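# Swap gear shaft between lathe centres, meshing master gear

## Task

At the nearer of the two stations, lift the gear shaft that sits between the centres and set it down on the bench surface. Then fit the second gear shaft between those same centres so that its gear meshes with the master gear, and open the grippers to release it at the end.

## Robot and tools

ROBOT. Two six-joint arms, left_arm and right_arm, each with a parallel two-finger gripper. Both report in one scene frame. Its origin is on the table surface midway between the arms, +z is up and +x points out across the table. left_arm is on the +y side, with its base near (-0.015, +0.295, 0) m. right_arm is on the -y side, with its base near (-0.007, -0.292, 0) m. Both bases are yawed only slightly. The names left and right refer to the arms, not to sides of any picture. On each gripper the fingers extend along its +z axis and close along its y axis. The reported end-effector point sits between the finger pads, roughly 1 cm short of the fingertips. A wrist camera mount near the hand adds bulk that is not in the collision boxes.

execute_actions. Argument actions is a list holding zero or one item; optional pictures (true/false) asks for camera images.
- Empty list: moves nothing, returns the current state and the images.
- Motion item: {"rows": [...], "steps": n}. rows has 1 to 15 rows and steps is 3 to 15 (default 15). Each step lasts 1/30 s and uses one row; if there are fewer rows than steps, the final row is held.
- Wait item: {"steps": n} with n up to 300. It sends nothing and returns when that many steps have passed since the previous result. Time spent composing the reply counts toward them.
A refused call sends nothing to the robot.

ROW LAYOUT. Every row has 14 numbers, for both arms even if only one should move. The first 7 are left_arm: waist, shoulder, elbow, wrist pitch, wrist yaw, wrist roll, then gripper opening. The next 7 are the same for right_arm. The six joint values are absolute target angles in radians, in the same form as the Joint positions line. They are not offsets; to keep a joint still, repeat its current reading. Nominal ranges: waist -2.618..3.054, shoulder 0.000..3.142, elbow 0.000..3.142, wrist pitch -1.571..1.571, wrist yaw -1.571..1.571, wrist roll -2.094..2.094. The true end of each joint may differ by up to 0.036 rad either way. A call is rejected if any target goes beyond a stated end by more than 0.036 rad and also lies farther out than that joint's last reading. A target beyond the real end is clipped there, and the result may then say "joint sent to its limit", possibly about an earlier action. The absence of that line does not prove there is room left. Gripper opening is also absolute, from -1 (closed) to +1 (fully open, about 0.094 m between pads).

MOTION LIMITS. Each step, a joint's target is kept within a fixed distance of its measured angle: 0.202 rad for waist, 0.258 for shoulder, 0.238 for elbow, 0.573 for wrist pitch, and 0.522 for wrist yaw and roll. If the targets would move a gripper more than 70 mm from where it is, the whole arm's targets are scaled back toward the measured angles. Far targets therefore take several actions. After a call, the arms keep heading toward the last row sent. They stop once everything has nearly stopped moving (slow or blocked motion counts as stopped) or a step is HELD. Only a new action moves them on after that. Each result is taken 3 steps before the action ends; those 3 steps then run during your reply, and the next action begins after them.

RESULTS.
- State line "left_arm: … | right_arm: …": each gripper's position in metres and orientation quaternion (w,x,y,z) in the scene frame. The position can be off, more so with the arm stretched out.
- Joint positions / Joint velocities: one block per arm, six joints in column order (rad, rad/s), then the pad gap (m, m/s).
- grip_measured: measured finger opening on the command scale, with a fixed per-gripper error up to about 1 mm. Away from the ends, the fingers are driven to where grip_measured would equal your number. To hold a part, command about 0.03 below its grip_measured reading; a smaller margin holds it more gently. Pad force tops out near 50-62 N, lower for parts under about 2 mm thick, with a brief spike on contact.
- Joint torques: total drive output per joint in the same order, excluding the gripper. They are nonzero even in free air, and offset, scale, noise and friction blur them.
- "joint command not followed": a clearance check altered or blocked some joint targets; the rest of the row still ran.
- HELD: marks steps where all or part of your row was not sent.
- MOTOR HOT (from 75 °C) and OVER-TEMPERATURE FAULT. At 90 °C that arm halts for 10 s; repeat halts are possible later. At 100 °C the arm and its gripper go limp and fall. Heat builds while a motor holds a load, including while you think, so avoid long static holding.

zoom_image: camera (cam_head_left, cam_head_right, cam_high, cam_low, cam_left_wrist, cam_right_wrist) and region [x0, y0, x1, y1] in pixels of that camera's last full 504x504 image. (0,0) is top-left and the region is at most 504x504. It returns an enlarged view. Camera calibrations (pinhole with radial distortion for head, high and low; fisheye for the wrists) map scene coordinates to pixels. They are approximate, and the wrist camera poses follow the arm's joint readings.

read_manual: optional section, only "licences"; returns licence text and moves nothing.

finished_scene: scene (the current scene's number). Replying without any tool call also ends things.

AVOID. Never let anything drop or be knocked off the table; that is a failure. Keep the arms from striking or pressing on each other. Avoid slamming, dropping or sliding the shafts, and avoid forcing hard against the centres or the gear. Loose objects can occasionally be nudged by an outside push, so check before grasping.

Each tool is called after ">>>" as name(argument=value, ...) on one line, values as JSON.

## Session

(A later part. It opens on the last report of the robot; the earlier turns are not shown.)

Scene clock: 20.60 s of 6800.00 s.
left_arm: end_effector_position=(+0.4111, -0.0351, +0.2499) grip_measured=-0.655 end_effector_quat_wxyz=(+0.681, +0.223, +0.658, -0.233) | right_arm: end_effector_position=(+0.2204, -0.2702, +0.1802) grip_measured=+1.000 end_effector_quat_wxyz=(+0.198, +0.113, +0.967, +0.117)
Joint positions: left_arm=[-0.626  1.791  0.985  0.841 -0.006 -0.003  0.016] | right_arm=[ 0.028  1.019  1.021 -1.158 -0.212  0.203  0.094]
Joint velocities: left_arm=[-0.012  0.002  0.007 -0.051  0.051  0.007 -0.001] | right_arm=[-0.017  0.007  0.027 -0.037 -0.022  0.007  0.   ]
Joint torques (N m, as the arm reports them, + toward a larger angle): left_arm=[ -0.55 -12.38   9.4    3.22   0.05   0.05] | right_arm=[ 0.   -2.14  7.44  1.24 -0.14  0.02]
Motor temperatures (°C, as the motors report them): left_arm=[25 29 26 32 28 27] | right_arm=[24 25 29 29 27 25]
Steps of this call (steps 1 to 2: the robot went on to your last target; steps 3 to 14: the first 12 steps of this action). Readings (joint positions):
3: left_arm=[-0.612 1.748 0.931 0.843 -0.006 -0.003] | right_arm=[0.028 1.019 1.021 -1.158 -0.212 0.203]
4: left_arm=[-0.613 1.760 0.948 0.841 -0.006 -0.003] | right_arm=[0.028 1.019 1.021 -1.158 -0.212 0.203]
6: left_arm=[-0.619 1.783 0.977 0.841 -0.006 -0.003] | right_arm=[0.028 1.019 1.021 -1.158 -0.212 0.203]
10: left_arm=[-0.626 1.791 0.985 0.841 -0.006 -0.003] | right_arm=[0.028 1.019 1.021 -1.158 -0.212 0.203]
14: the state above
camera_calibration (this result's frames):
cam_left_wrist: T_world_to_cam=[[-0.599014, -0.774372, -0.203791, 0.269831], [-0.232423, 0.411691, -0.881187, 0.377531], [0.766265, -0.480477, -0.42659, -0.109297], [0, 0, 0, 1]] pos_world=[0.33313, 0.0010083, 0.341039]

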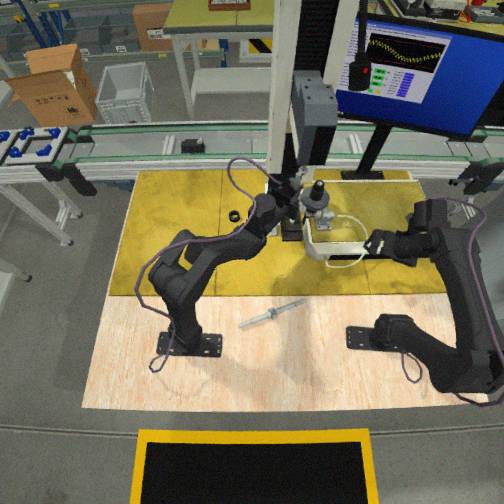

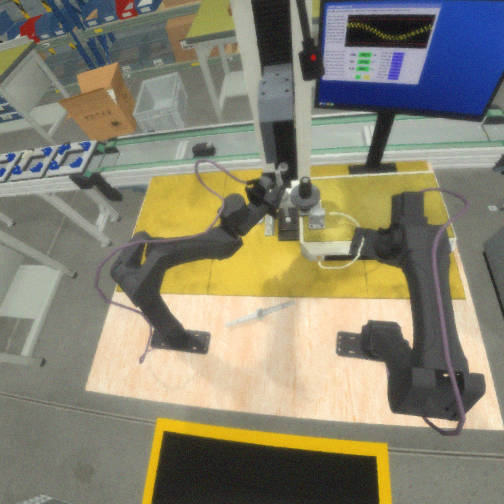

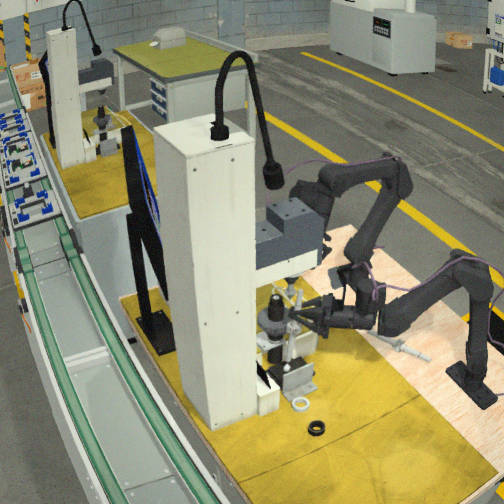

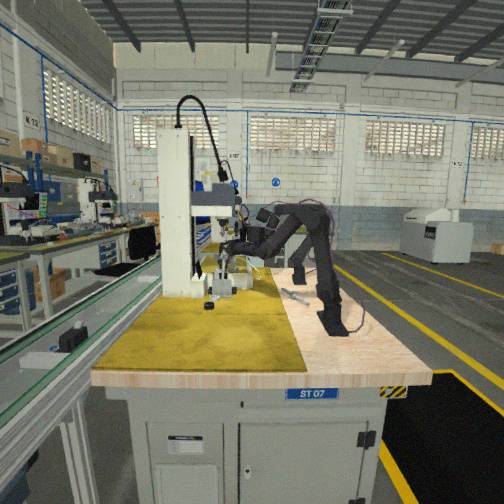

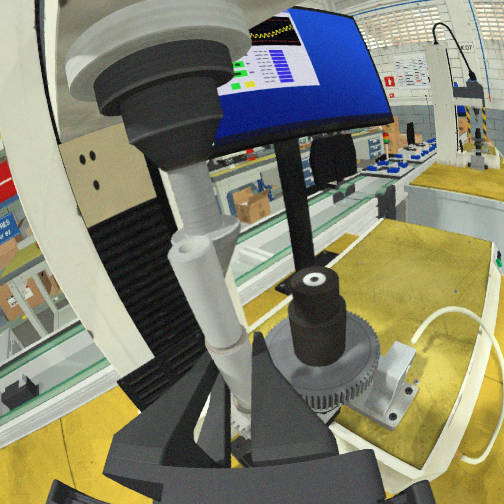

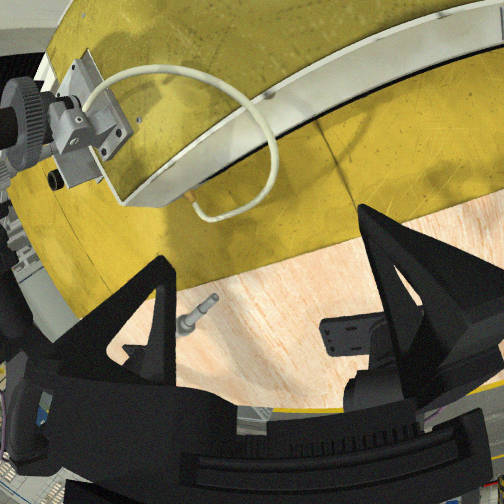

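>>> execute_actions(actions=[{"rows":[[-0.635,1.8,1.035,0.99,0,0,-1,0.028,1.019,1.021,-1.158,-0.212,0.203,1],[-0.635,1.81,1.035,1.0,0,0,-1,0.028,1.019,1.021,-1.158,-0.212,0.203,1],[-0.635,1.825,1.035,1.01,0,0,-1,0.028,1.019,1.021,-1.158,-0.212,0.203,1]]}], pictures=true)

>>> zoom_image(camera="cam_high", region=[240, 260, 380, 400])

>>> zoom_image(camera="cam_head_right", region=[240, 150, 340, 250])

Scene clock: 21.10 s of 6800.00 s.
left_arm: end_effector_position=(+0.4160, -0.0391, +0.2323) grip_measured=-0.655 end_effector_quat_wxyz=(+0.677, +0.224, +0.662, -0.233) | right_arm: end_effector_position=(+0.2204, -0.2702, +0.1802) grip_measured=+1.000 end_effector_quat_wxyz=(+0.198, +0.113, +0.967, +0.117)
Joint positions: left_arm=[-0.626  1.845  0.985  0.885 -0.005 -0.005  0.016] | right_arm=[ 0.028  1.019  1.021 -1.158 -0.212  0.203  0.094]
Joint velocities: left_arm=[-0.007 -0.012 -0.017  0.007  0.051  0.007  0.001] | right_arm=[ 0.012 -0.002  0.012  0.022 -0.051 -0.007  0.   ]
Joint torques (N m, as the arm reports them, + toward a larger angle): left_arm=[ -0.83 -13.3    9.21   3.37   0.04   0.06] | right_arm=[-0.01 -2.14  7.44  1.24 -0.15  0.02]
Motor temperatures (°C, as the motors report them): left_arm=[25 29 26 33 28 27] | right_arm=[24 25 29 29 27 25]
Steps of this call (steps 1 to 3: the last 3 steps of your previous action; steps 4 to 15: the first 12 steps of this action). Readings (joint positions):
4: left_arm=[-0.626 1.793 0.985 0.845 -0.006 -0.003] | right_arm=[0.028 1.019 1.021 -1.158 -0.212 0.203]
5: left_arm=[-0.626 1.798 0.985 0.854 -0.006 -0.003] | right_arm=[0.028 1.019 1.021 -1.158 -0.212 0.203]
7: left_arm=[-0.626 1.815 0.985 0.877 -0.006 -0.003] | right_arm=[0.028 1.019 1.021 -1.158 -0.212 0.203]
11: left_arm=[-0.626 1.842 0.985 0.883 -0.005 -0.003] | right_arm=[0.028 1.019 1.021 -1.158 -0.212 0.203]
15: the state above
camera_calibration (this result's frames):
cam_left_wrist: T_world_to_cam=[[-0.601645, -0.772906, -0.201593, 0.266733], [-0.240701, 0.416081, -0.876892, 0.367449], [0.761634, -0.479054, -0.436372, -0.118252], [0, 0, 0, 1]] pos_world=[0.338989, -0.00337771, 0.324382]

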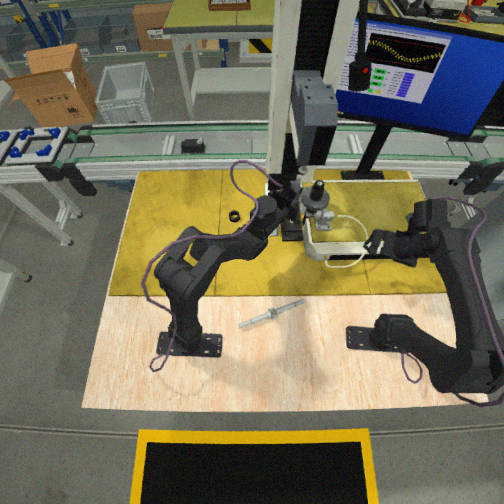

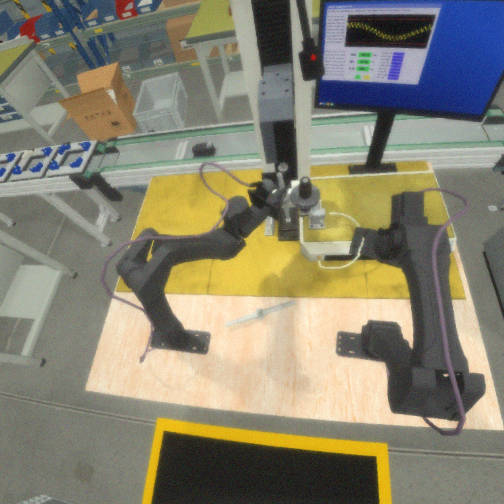

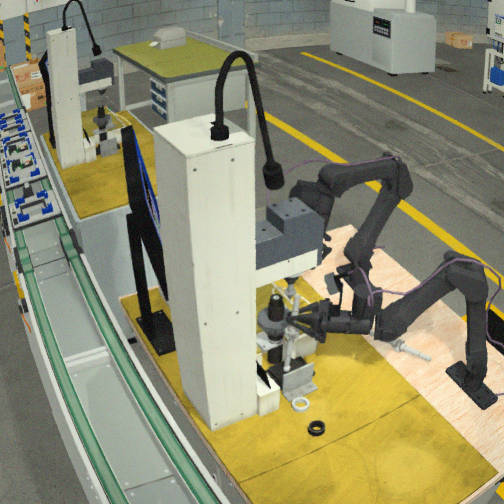

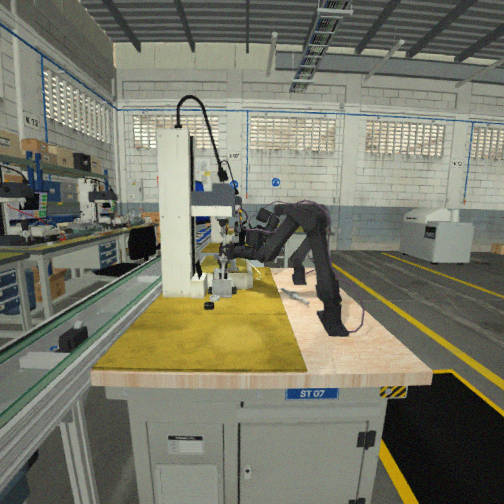

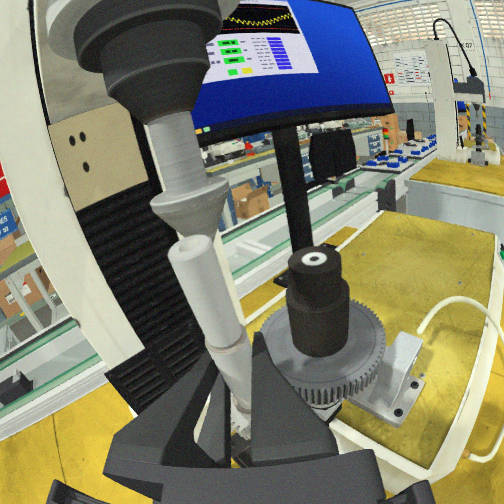

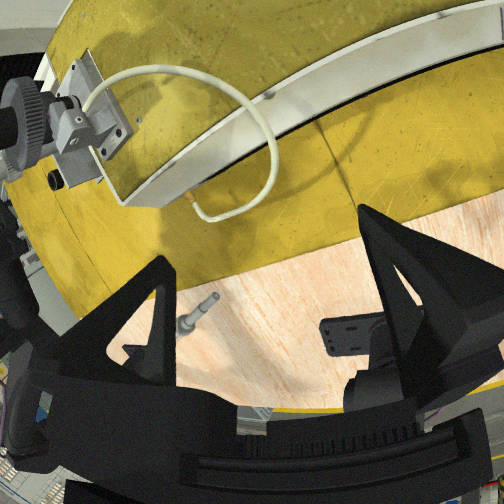

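Region (240, 260, 380, 400) of cam_high's 504x504 image, scaled by 3.600, with more detail than that image has.

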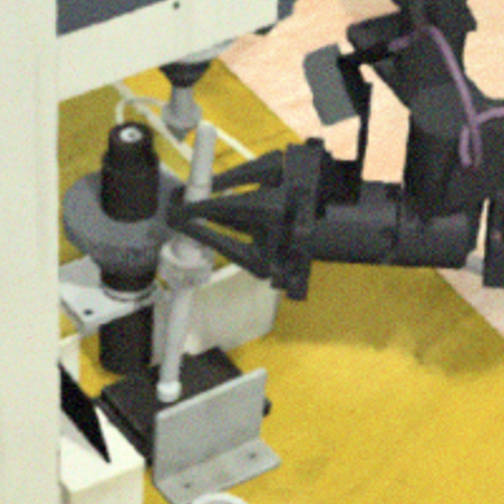

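Region (240, 150, 340, 250) of cam_head_right's 504x504 image, scaled by 5.040, with more detail than that image has.

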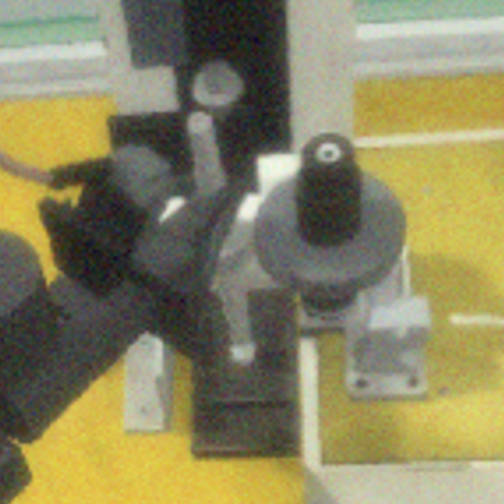

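>>> execute_actions(actions=[{"rows":[[-0.635,1.88,1.12,0.72,0,0,-1,0.028,1.019,1.021,-1.158,-0.212,0.203,1]]}], pictures=true)

>>> zoom_image(camera="cam_high", region=[240, 260, 380, 400])

Scene clock: 21.60 s of 6800.00 s.
left_arm: end_effector_position=(+0.4338, -0.0413, +0.2290) grip_measured=-0.656 end_effector_quat_wxyz=(+0.649, +0.205, +0.697, -0.226) | right_arm: end_effector_position=(+0.2204, -0.2702, +0.1802) grip_measured=+1.000 end_effector_quat_wxyz=(+0.198, +0.113, +0.967, +0.117)
Joint positions: left_arm=[-0.619  1.862  1.085  0.723 -0.033 -0.051  0.016] | right_arm=[ 0.028  1.019  1.021 -1.158 -0.212  0.203  0.094]
Joint velocities: left_arm=[ 0.017  0.012 -0.012 -0.081 -0.022 -0.081  0.001] | right_arm=[ 0.007  0.007 -0.007 -0.066 -0.037  0.066  0.   ]
Joint torques (N m, as the arm reports them, + toward a larger angle): left_arm=[ -1.5  -10.36   8.48   2.16   0.31   0.51] | right_arm=[-0.04 -2.14  7.43  1.24 -0.14  0.02]
Motor temperatures (°C, as the motors report them): left_arm=[25 29 26 33 28 27] | right_arm=[24 25 29 29 27 25]
Steps of this call (steps 1 to 3: the last 3 steps of your previous action; steps 4 to 15: the first 12 steps of this action). Readings (joint positions):
4: left_arm=[-0.626 1.848 0.998 0.859 -0.007 -0.006] | right_arm=[0.028 1.019 1.021 -1.158 -0.212 0.203]
5: left_arm=[-0.626 1.849 1.017 0.824 -0.008 -0.010] | right_arm=[0.028 1.019 1.021 -1.158 -0.212 0.203]
7: left_arm=[-0.625 1.849 1.039 0.784 -0.024 -0.023] | right_arm=[0.028 1.019 1.021 -1.158 -0.212 0.203]
11: left_arm=[-0.619 1.862 1.080 0.734 -0.033 -0.051] | right_arm=[0.028 1.019 1.021 -1.158 -0.212 0.203]
15: the state above
camera_calibration (this result's frames):
cam_left_wrist: T_world_to_cam=[[-0.589418, -0.792321, -0.157526, 0.258912], [-0.332949, 0.415933, -0.846253, 0.402703], [0.736024, -0.446349, -0.508961, -0.105192], [0, 0, 0, 1]] pos_world=[0.364111, -0.0093087, 0.328035]

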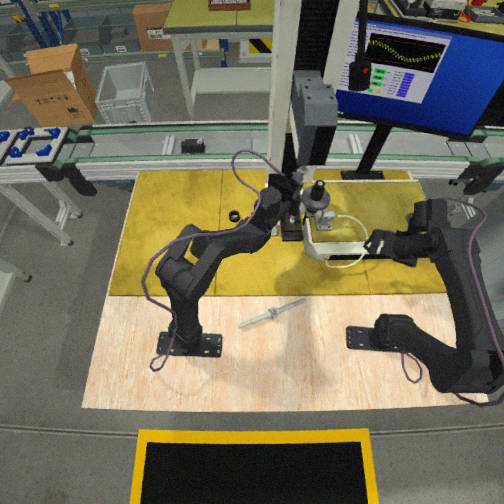

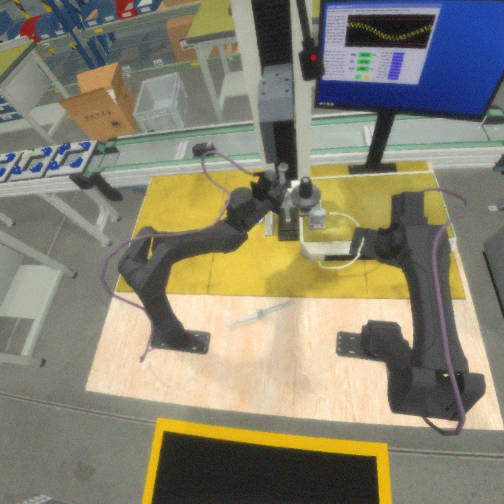

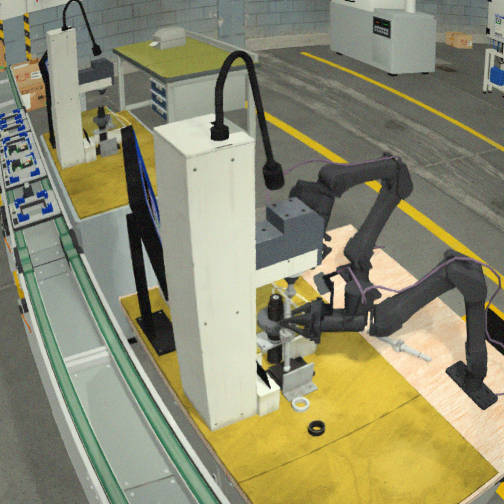

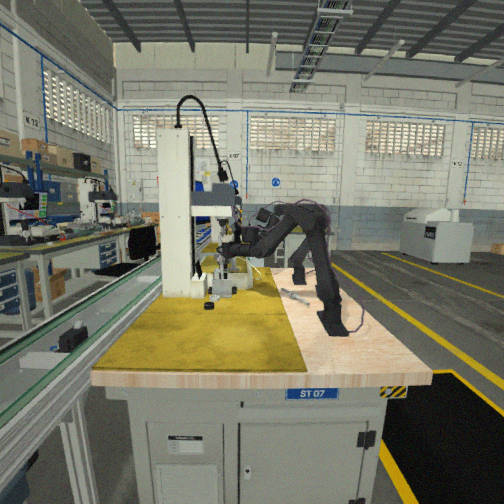

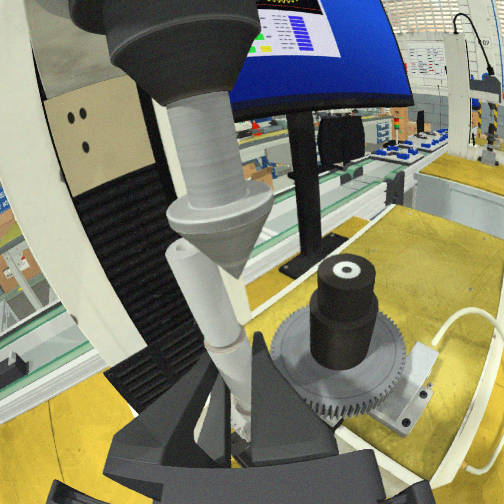

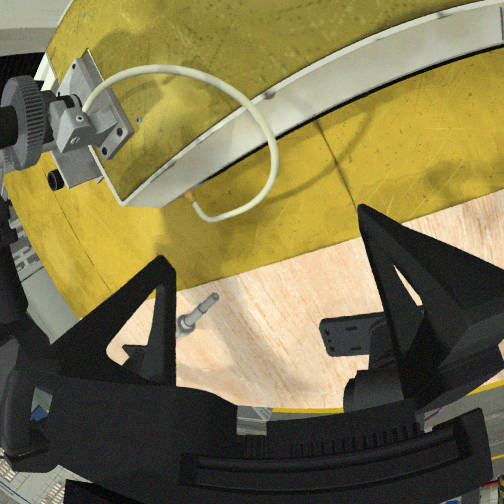

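Region (240, 260, 380, 400) of cam_high's 504x504 image, scaled by 3.600, with more detail than that image has.

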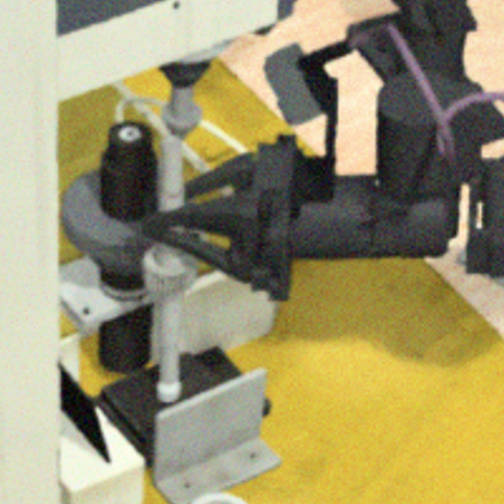

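>>> execute_actions(actions=[{"rows":[[-0.68,1.855,1.085,0.73,0.1,0.2,-1,0.028,1.019,1.021,-1.158,-0.212,0.203,1]]}], pictures=true)

>>> zoom_image(camera="cam_high", region=[240, 260, 380, 400])

Scene clock: 22.10 s of 6800.00 s.
left_arm: end_effector_position=(+0.4327, -0.0430, +0.2291) grip_measured=-0.644 end_effector_quat_wxyz=(+0.655, +0.229, +0.689, -0.208) | right_arm: end_effector_position=(+0.2204, -0.2702, +0.1802) grip_measured=+1.000 end_effector_quat_wxyz=(+0.198, +0.113, +0.967, +0.117)
Joint positions: left_arm=[-0.621  1.862  1.086  0.721 -0.028  0.013  0.017] | right_arm=[ 0.028  1.019  1.021 -1.158 -0.212  0.203  0.094]
Joint velocities: left_arm=[ 0.002 -0.007  0.002  0.037 -0.11  -0.022 -0.001] | right_arm=[ 0.002 -0.012 -0.007  0.037 -0.022  0.066  0.   ]
Joint torques (N m, as the arm reports them, + toward a larger angle): left_arm=[ -5.28 -12.6    6.14   2.23   1.29   1.81] | right_arm=[-0.03 -2.16  7.41  1.24 -0.14  0.02]
Motor temperatures (°C, as the motors report them): left_arm=[25 29 26 33 28 27] | right_arm=[24 25 29 29 27 25]
Steps of this call (steps 1 to 3: the last 3 steps of your previous action; steps 4 to 15: the first 12 steps of this action). Readings (joint positions):
4: left_arm=[-0.621 1.862 1.086 0.721 -0.029 -0.029] | right_arm=[0.028 1.019 1.021 -1.158 -0.212 0.203]
5: left_arm=[-0.621 1.862 1.086 0.721 -0.028 -0.013] | right_arm=[0.028 1.019 1.021 -1.158 -0.212 0.203]
7: left_arm=[-0.621 1.862 1.086 0.721 -0.028 0.002] | right_arm=[0.028 1.019 1.021 -1.158 -0.212 0.203]
11: left_arm=[-0.621 1.862 1.086 0.721 -0.028 0.012] | right_arm=[0.028 1.019 1.021 -1.158 -0.212 0.203]
15: the state above
camera_calibration (this result's frames):
cam_left_wrist: T_world_to_cam=[[-0.590553, -0.776403, -0.220102, 0.272357], [-0.297297, 0.462869, -0.835085, 0.387133], [0.750241, -0.427726, -0.504171, -0.111518], [0, 0, 0, 1]] pos_world=[0.3596, -0.0154321, 0.327011]

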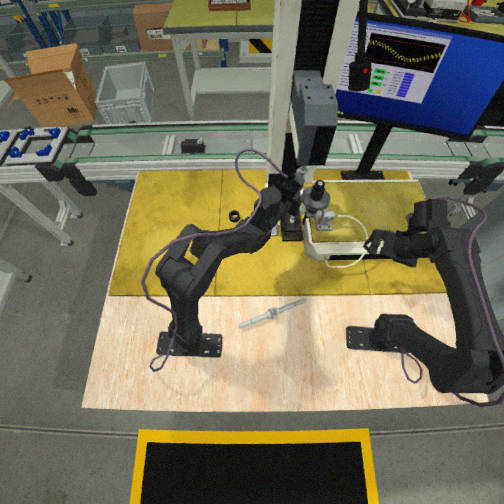

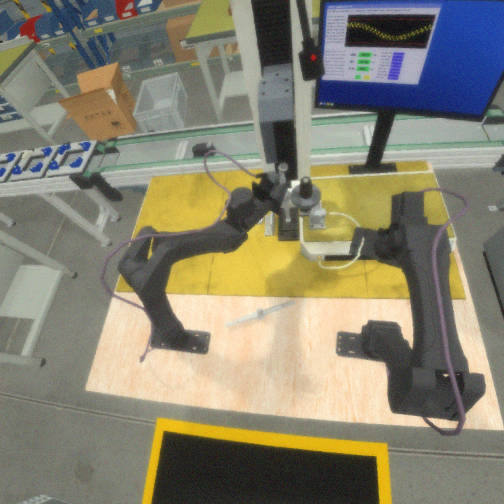

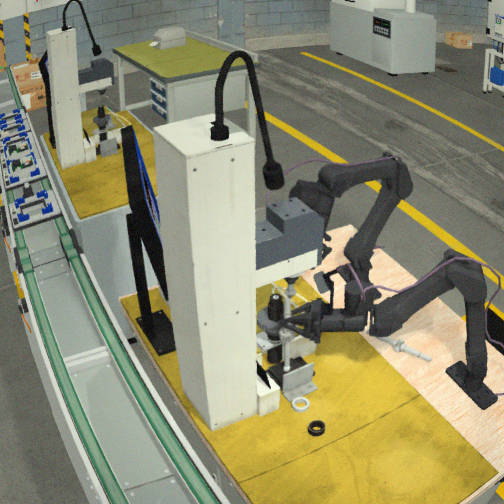

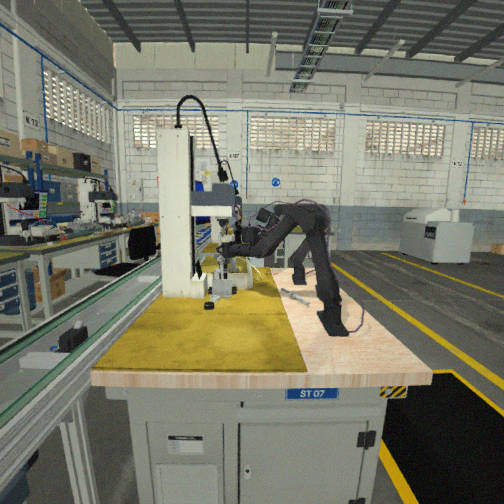

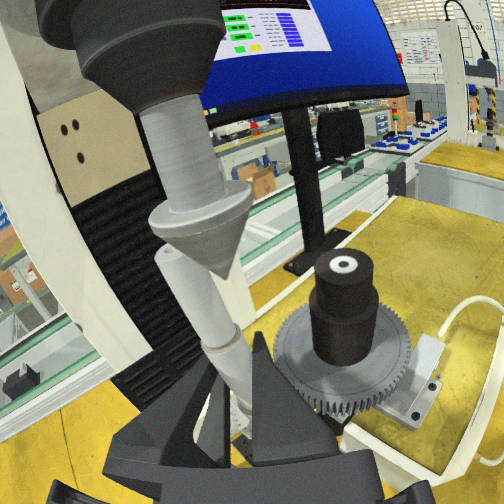

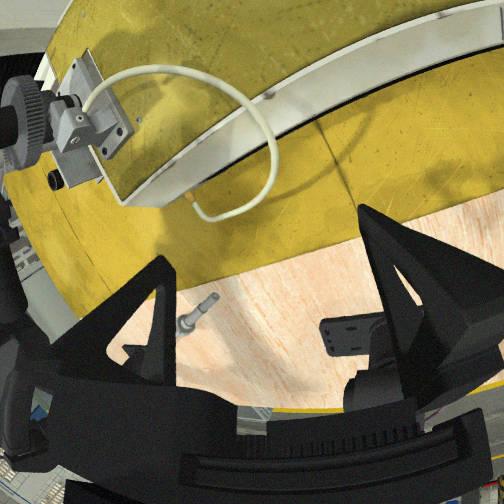

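Region (240, 260, 380, 400) of cam_high's 504x504 image, scaled by 3.600, with more detail than that image has.

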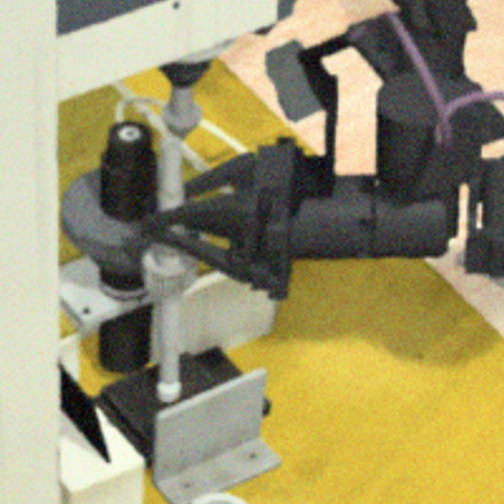

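>>> execute_actions(actions=[{"rows":[[-0.63,1.84,0.99,0.88,0,0,-1,0.028,1.019,1.021,-1.158,-0.212,0.203,1]]}])

>>> execute_actions(actions=[{"rows":[[-0.66,1.84,0.99,0.88,0.06,0.06,-1,0.028,1.019,1.021,-1.158,-0.212,0.203,1]],"steps":9}])

>>> execute_actions(actions=[{"rows":[[-0.66,1.88,1.12,0.72,0.06,0.06,-1,0.028,1.019,1.021,-1.158,-0.212,0.203,1]]}], pictures=true)

>>> zoom_image(camera="cam_high", region=[240, 260, 380, 400])

Scene clock: 22.67 s of 6800.00 s.
left_arm: end_effector_position=(+0.4224, -0.0374, +0.2293) grip_measured=-0.654 end_effector_quat_wxyz=(+0.671, +0.211, +0.671, -0.235) | right_arm: end_effector_position=(+0.2204, -0.2702, +0.1802) grip_measured=+1.000 end_effector_quat_wxyz=(+0.198, +0.113, +0.967, +0.117)
Joint positions: left_arm=[-0.62   1.857  1.003  0.865 -0.013 -0.033  0.016] | right_arm=[ 0.028  1.019  1.021 -1.158 -0.212  0.203  0.094]
Joint velocities: left_arm=[-0.017  0.012 -0.012 -0.022  0.081  0.037 -0.   ] | right_arm=[-0.017  0.012  0.012 -0.022  0.007  0.022  0.   ]
Joint torques (N m, as the arm reports them, + toward a larger angle): left_arm=[ -0.97 -13.07   5.13   2.24   0.13   0.31] | right_arm=[-0.04 -2.14  7.42  1.24 -0.14  0.01]
Motor temperatures (°C, as the motors report them): left_arm=[25 29 26 33 28 27] | right_arm=[24 25 29 30 27 25]
Steps of this call (steps 1 to 3: the last 3 steps of your previous action; steps 4 to 5: the robot went on to your last target; steps 6 to 17: the first 12 steps of this action). Readings (joint positions):
6: left_arm=[-0.619 1.862 1.075 0.739 -0.032 -0.010] | right_arm=[0.028 1.019 1.021 -1.158 -0.212 0.203]
7: left_arm=[-0.619 1.861 1.053 0.777 -0.033 -0.029] | right_arm=[0.028 1.019 1.021 -1.158 -0.212 0.203]
9: left_arm=[-0.620 1.857 1.021 0.828 -0.029 -0.042] | right_arm=[0.028 1.019 1.021 -1.158 -0.212 0.203]
13: left_arm=[-0.620 1.857 1.005 0.860 -0.017 -0.037] | right_arm=[0.028 1.019 1.021 -1.158 -0.212 0.203]
17: the state above

Scene clock: 22.97 s of 6800.00 s.
left_arm: end_effector_position=(+0.4149, -0.0445, +0.2291) grip_measured=-0.655 end_effector_quat_wxyz=(+0.676, +0.236, +0.660, -0.230) | right_arm: end_effector_position=(+0.2204, -0.2702, +0.1802) grip_measured=+1.000 end_effector_quat_wxyz=(+0.198, +0.113, +0.967, +0.117)
Joint positions: left_arm=[-0.633  1.857  0.993  0.883  0.003  0.016  0.016] | right_arm=[ 0.028  1.019  1.021 -1.158 -0.212  0.203  0.094]
Joint velocities: left_arm=[-0.061 -0.002  0.007 -0.007  0.095  0.3    0.001] | right_arm=[-0.007  0.007 -0.007 -0.095 -0.051  0.051  0.   ]
Joint torques (N m, as the arm reports them, + toward a larger angle): left_arm=[ -2.04 -13.08   5.81   2.06   0.48   0.03] | right_arm=[-0.03 -2.13  7.44  1.24 -0.14  0.02]
Motor temperatures (°C, as the motors report them): left_arm=[25 29 26 33 28 27] | right_arm=[24 25 29 30 27 25]
Steps of this call (steps 1 to 3: the last 3 steps of your previous action; steps 4 to 9: the first 6 steps of this action). Readings (joint positions):
4: left_arm=[-0.621 1.857 1.002 0.866 -0.010 -0.024] | right_arm=[0.028 1.019 1.021 -1.158 -0.212 0.203]
5: left_arm=[-0.623 1.857 0.999 0.870 -0.009 -0.018] | right_arm=[0.028 1.019 1.021 -1.158 -0.212 0.203]
7: left_arm=[-0.626 1.857 0.994 0.880 -0.004 -0.005] | right_arm=[0.028 1.019 1.021 -1.158 -0.212 0.203]
9: the state above

Scene clock: 23.47 s of 6800.00 s.
left_arm: end_effector_position=(+0.4196, -0.0567, +0.2282) grip_measured=-0.657 end_effector_quat_wxyz=(+0.658, +0.263, +0.671, -0.218) | right_arm: end_effector_position=(+0.2204, -0.2702, +0.1802) grip_measured=+1.000 end_effector_quat_wxyz=(+0.198, +0.113, +0.967, +0.117)
Joint positions: left_arm=[-0.64   1.865  1.068  0.757  0.018  0.053  0.016] | right_arm=[ 0.028  1.019  1.021 -1.158 -0.212  0.203  0.094]
Joint velocities: left_arm=[ 0.012 -0.022 -0.007 -0.081  0.037 -0.022 -0.   ] | right_arm=[-0.012 -0.002 -0.007  0.007 -0.066 -0.007  0.   ]
Joint torques (N m, as the arm reports them, + toward a larger angle): left_arm=[ -1.79 -10.53   9.58   1.74   0.42   0.09] | right_arm=[-0.01 -2.14  7.43  1.24 -0.14  0.01]
Motor temperatures (°C, as the motors report them): left_arm=[25 29 26 33 28 27] | right_arm=[24 25 29 30 27 25]
Steps of this call (steps 1 to 3: the last 3 steps of your previous action; steps 4 to 15: the first 12 steps of this action). Readings (joint positions):
4: left_arm=[-0.635 1.857 1.005 0.865 0.007 0.034] | right_arm=[0.028 1.019 1.021 -1.158 -0.212 0.203]
5: left_arm=[-0.636 1.857 1.026 0.827 0.017 0.039] | right_arm=[0.028 1.019 1.021 -1.158 -0.212 0.203]
7: left_arm=[-0.640 1.865 1.063 0.773 0.018 0.052] | right_arm=[0.028 1.019 1.021 -1.158 -0.212 0.203]
11: left_arm=[-0.640 1.865 1.068 0.757 0.018 0.053] | right_arm=[0.028 1.019 1.021 -1.158 -0.212 0.203]
15: the state above
camera_calibration (this result's frames):
cam_left_wrist: T_world_to_cam=[[-0.632364, -0.730638, -0.257457, 0.282491], [-0.23562, 0.498001, -0.834553, 0.364864], [0.73797, -0.467079, -0.487071, -0.108935], [0, 0, 0, 1]] pos_world=[0.344997, -0.0261851, 0.324168]

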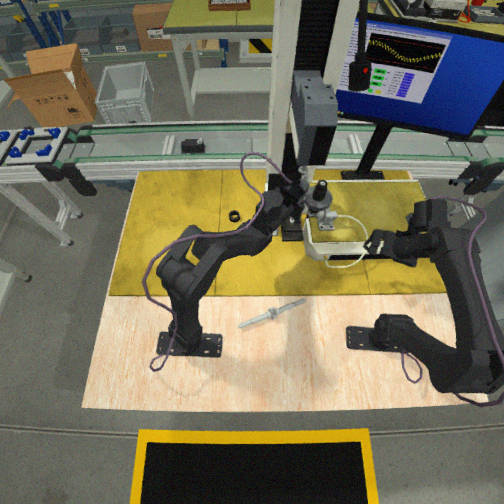

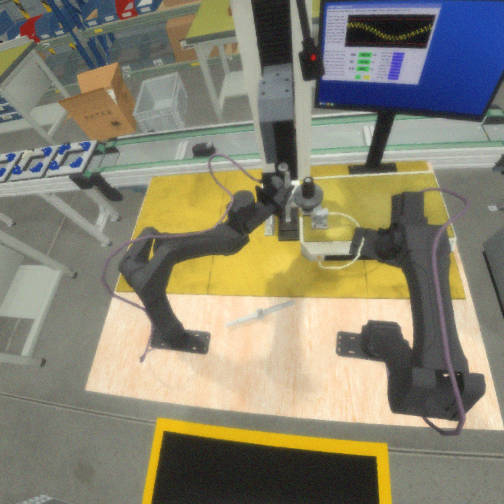

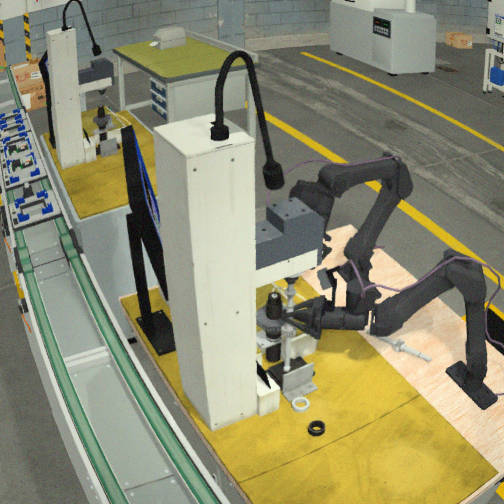

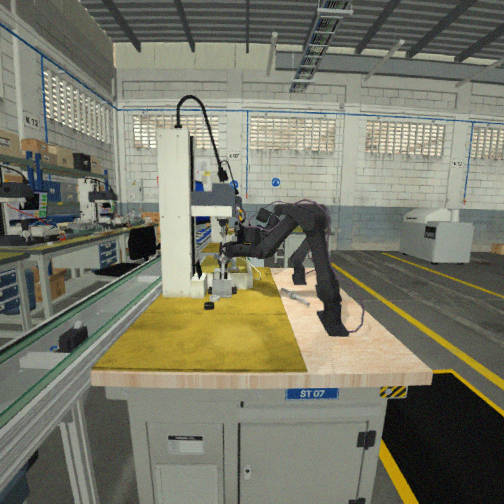

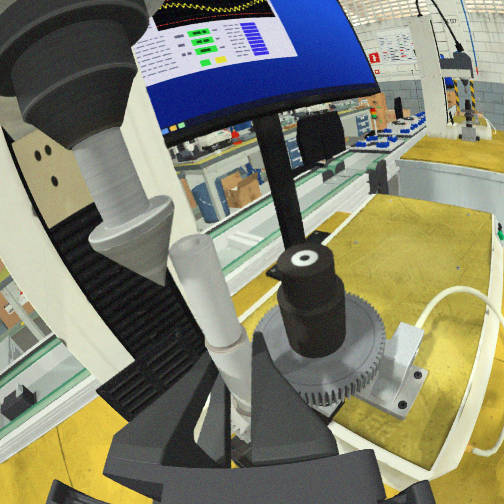

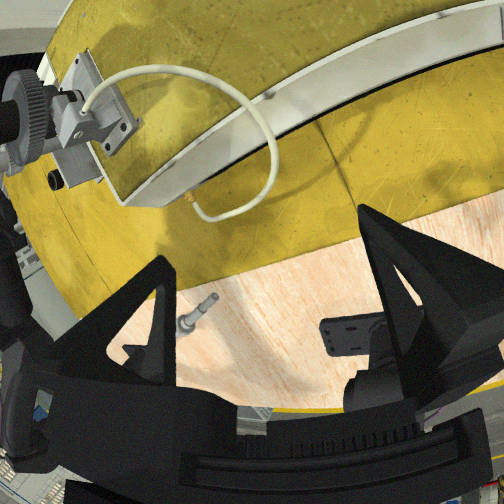

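Region (240, 260, 380, 400) of cam_high's 504x504 image, scaled by 3.600, with more detail than that image has.

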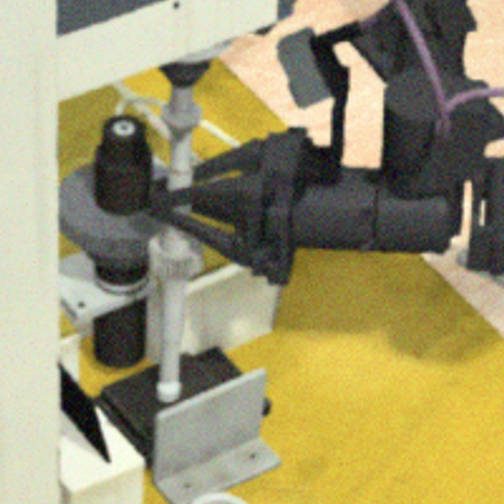

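Now on the right; push left, with the gear's spring helping.

>>> execute_actions(actions=[{"rows":[[-0.56,1.875,1.1,0.74,-0.14,-0.13,-1,0.028,1.019,1.021,-1.158,-0.212,0.203,1]]}], pictures=true)

Scene clock: 23.97 s of 6800.00 s.
left_arm: end_effector_position=(+0.4223, -0.0532, +0.2284) grip_measured=-0.657 end_effector_quat_wxyz=(+0.654, +0.244, +0.678, -0.229) | right_arm: end_effector_position=(+0.2204, -0.2702, +0.1802) grip_measured=+1.000 end_effector_quat_wxyz=(+0.198, +0.113, +0.967, +0.117)
Joint positions: left_arm=[-0.634  1.865  1.068  0.758  0.012  0.008  0.016] | right_arm=[ 0.028  1.019  1.021 -1.158 -0.212  0.203  0.094]
Joint velocities: left_arm=[ 0.017 -0.002  0.007 -0.037 -0.022 -0.007  0.001] | right_arm=[ 0.012 -0.007  0.017 -0.066  0.007 -0.007  0.   ]
Joint torques (N m, as the arm reports them, + toward a larger angle): left_arm=[  6.57 -10.99   8.28   1.95  -1.56  -1.3 ] | right_arm=[-0.02 -2.15  7.43  1.24 -0.14  0.01]
Motor temperatures (°C, as the motors report them): left_arm=[25 29 26 33 28 27] | right_arm=[24 25 29 30 27 25]
Steps of this call (steps 1 to 3: the last 3 steps of your previous action; steps 4 to 15: the first 12 steps of this action). Readings (joint positions):
4: left_arm=[-0.634 1.865 1.068 0.757 0.012 0.033] | right_arm=[0.028 1.019 1.021 -1.158 -0.212 0.203]
5: left_arm=[-0.634 1.865 1.068 0.758 0.012 0.019] | right_arm=[0.028 1.019 1.021 -1.158 -0.212 0.203]
7: left_arm=[-0.634 1.865 1.068 0.758 0.012 0.011] | right_arm=[0.028 1.019 1.021 -1.158 -0.212 0.203]
11: left_arm=[-0.634 1.865 1.068 0.758 0.012 0.008] | right_arm=[0.028 1.019 1.021 -1.158 -0.212 0.203]
15: the state above
camera_calibration (this result's frames):
cam_left_wrist: T_world_to_cam=[[-0.628882, -0.74747, -0.213999, 0.274527], [-0.265506, 0.465154, -0.844475, 0.377102], [0.730762, -0.474257, -0.490985, -0.105733], [0, 0, 0, 1]] pos_world=[0.350034, -0.0203546, 0.325288]

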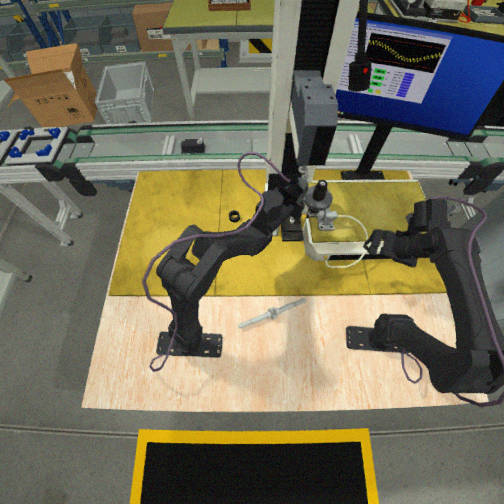

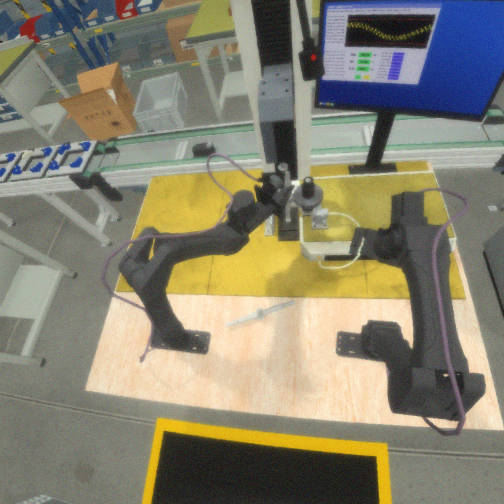

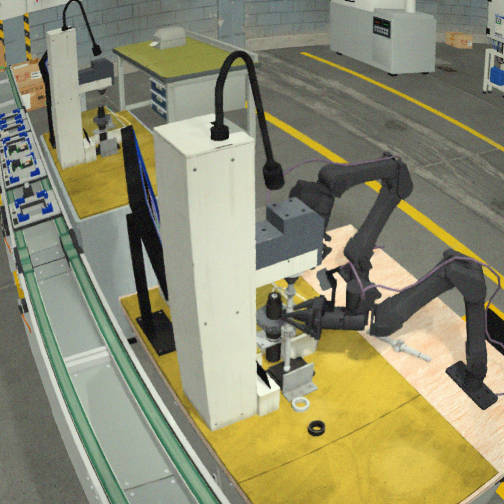

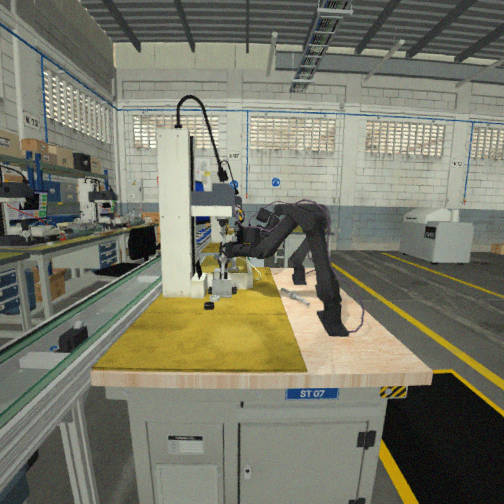

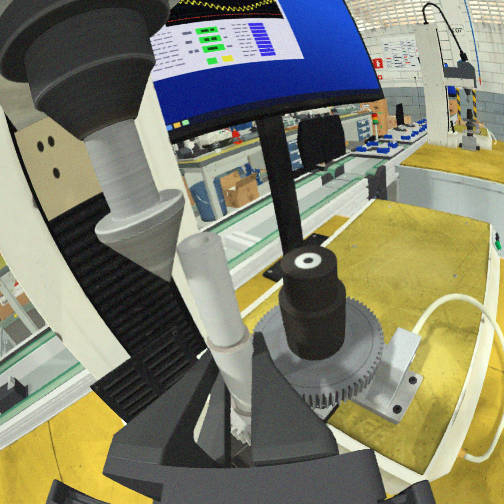

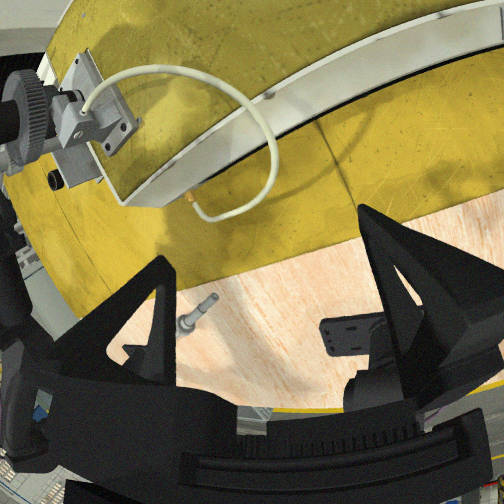

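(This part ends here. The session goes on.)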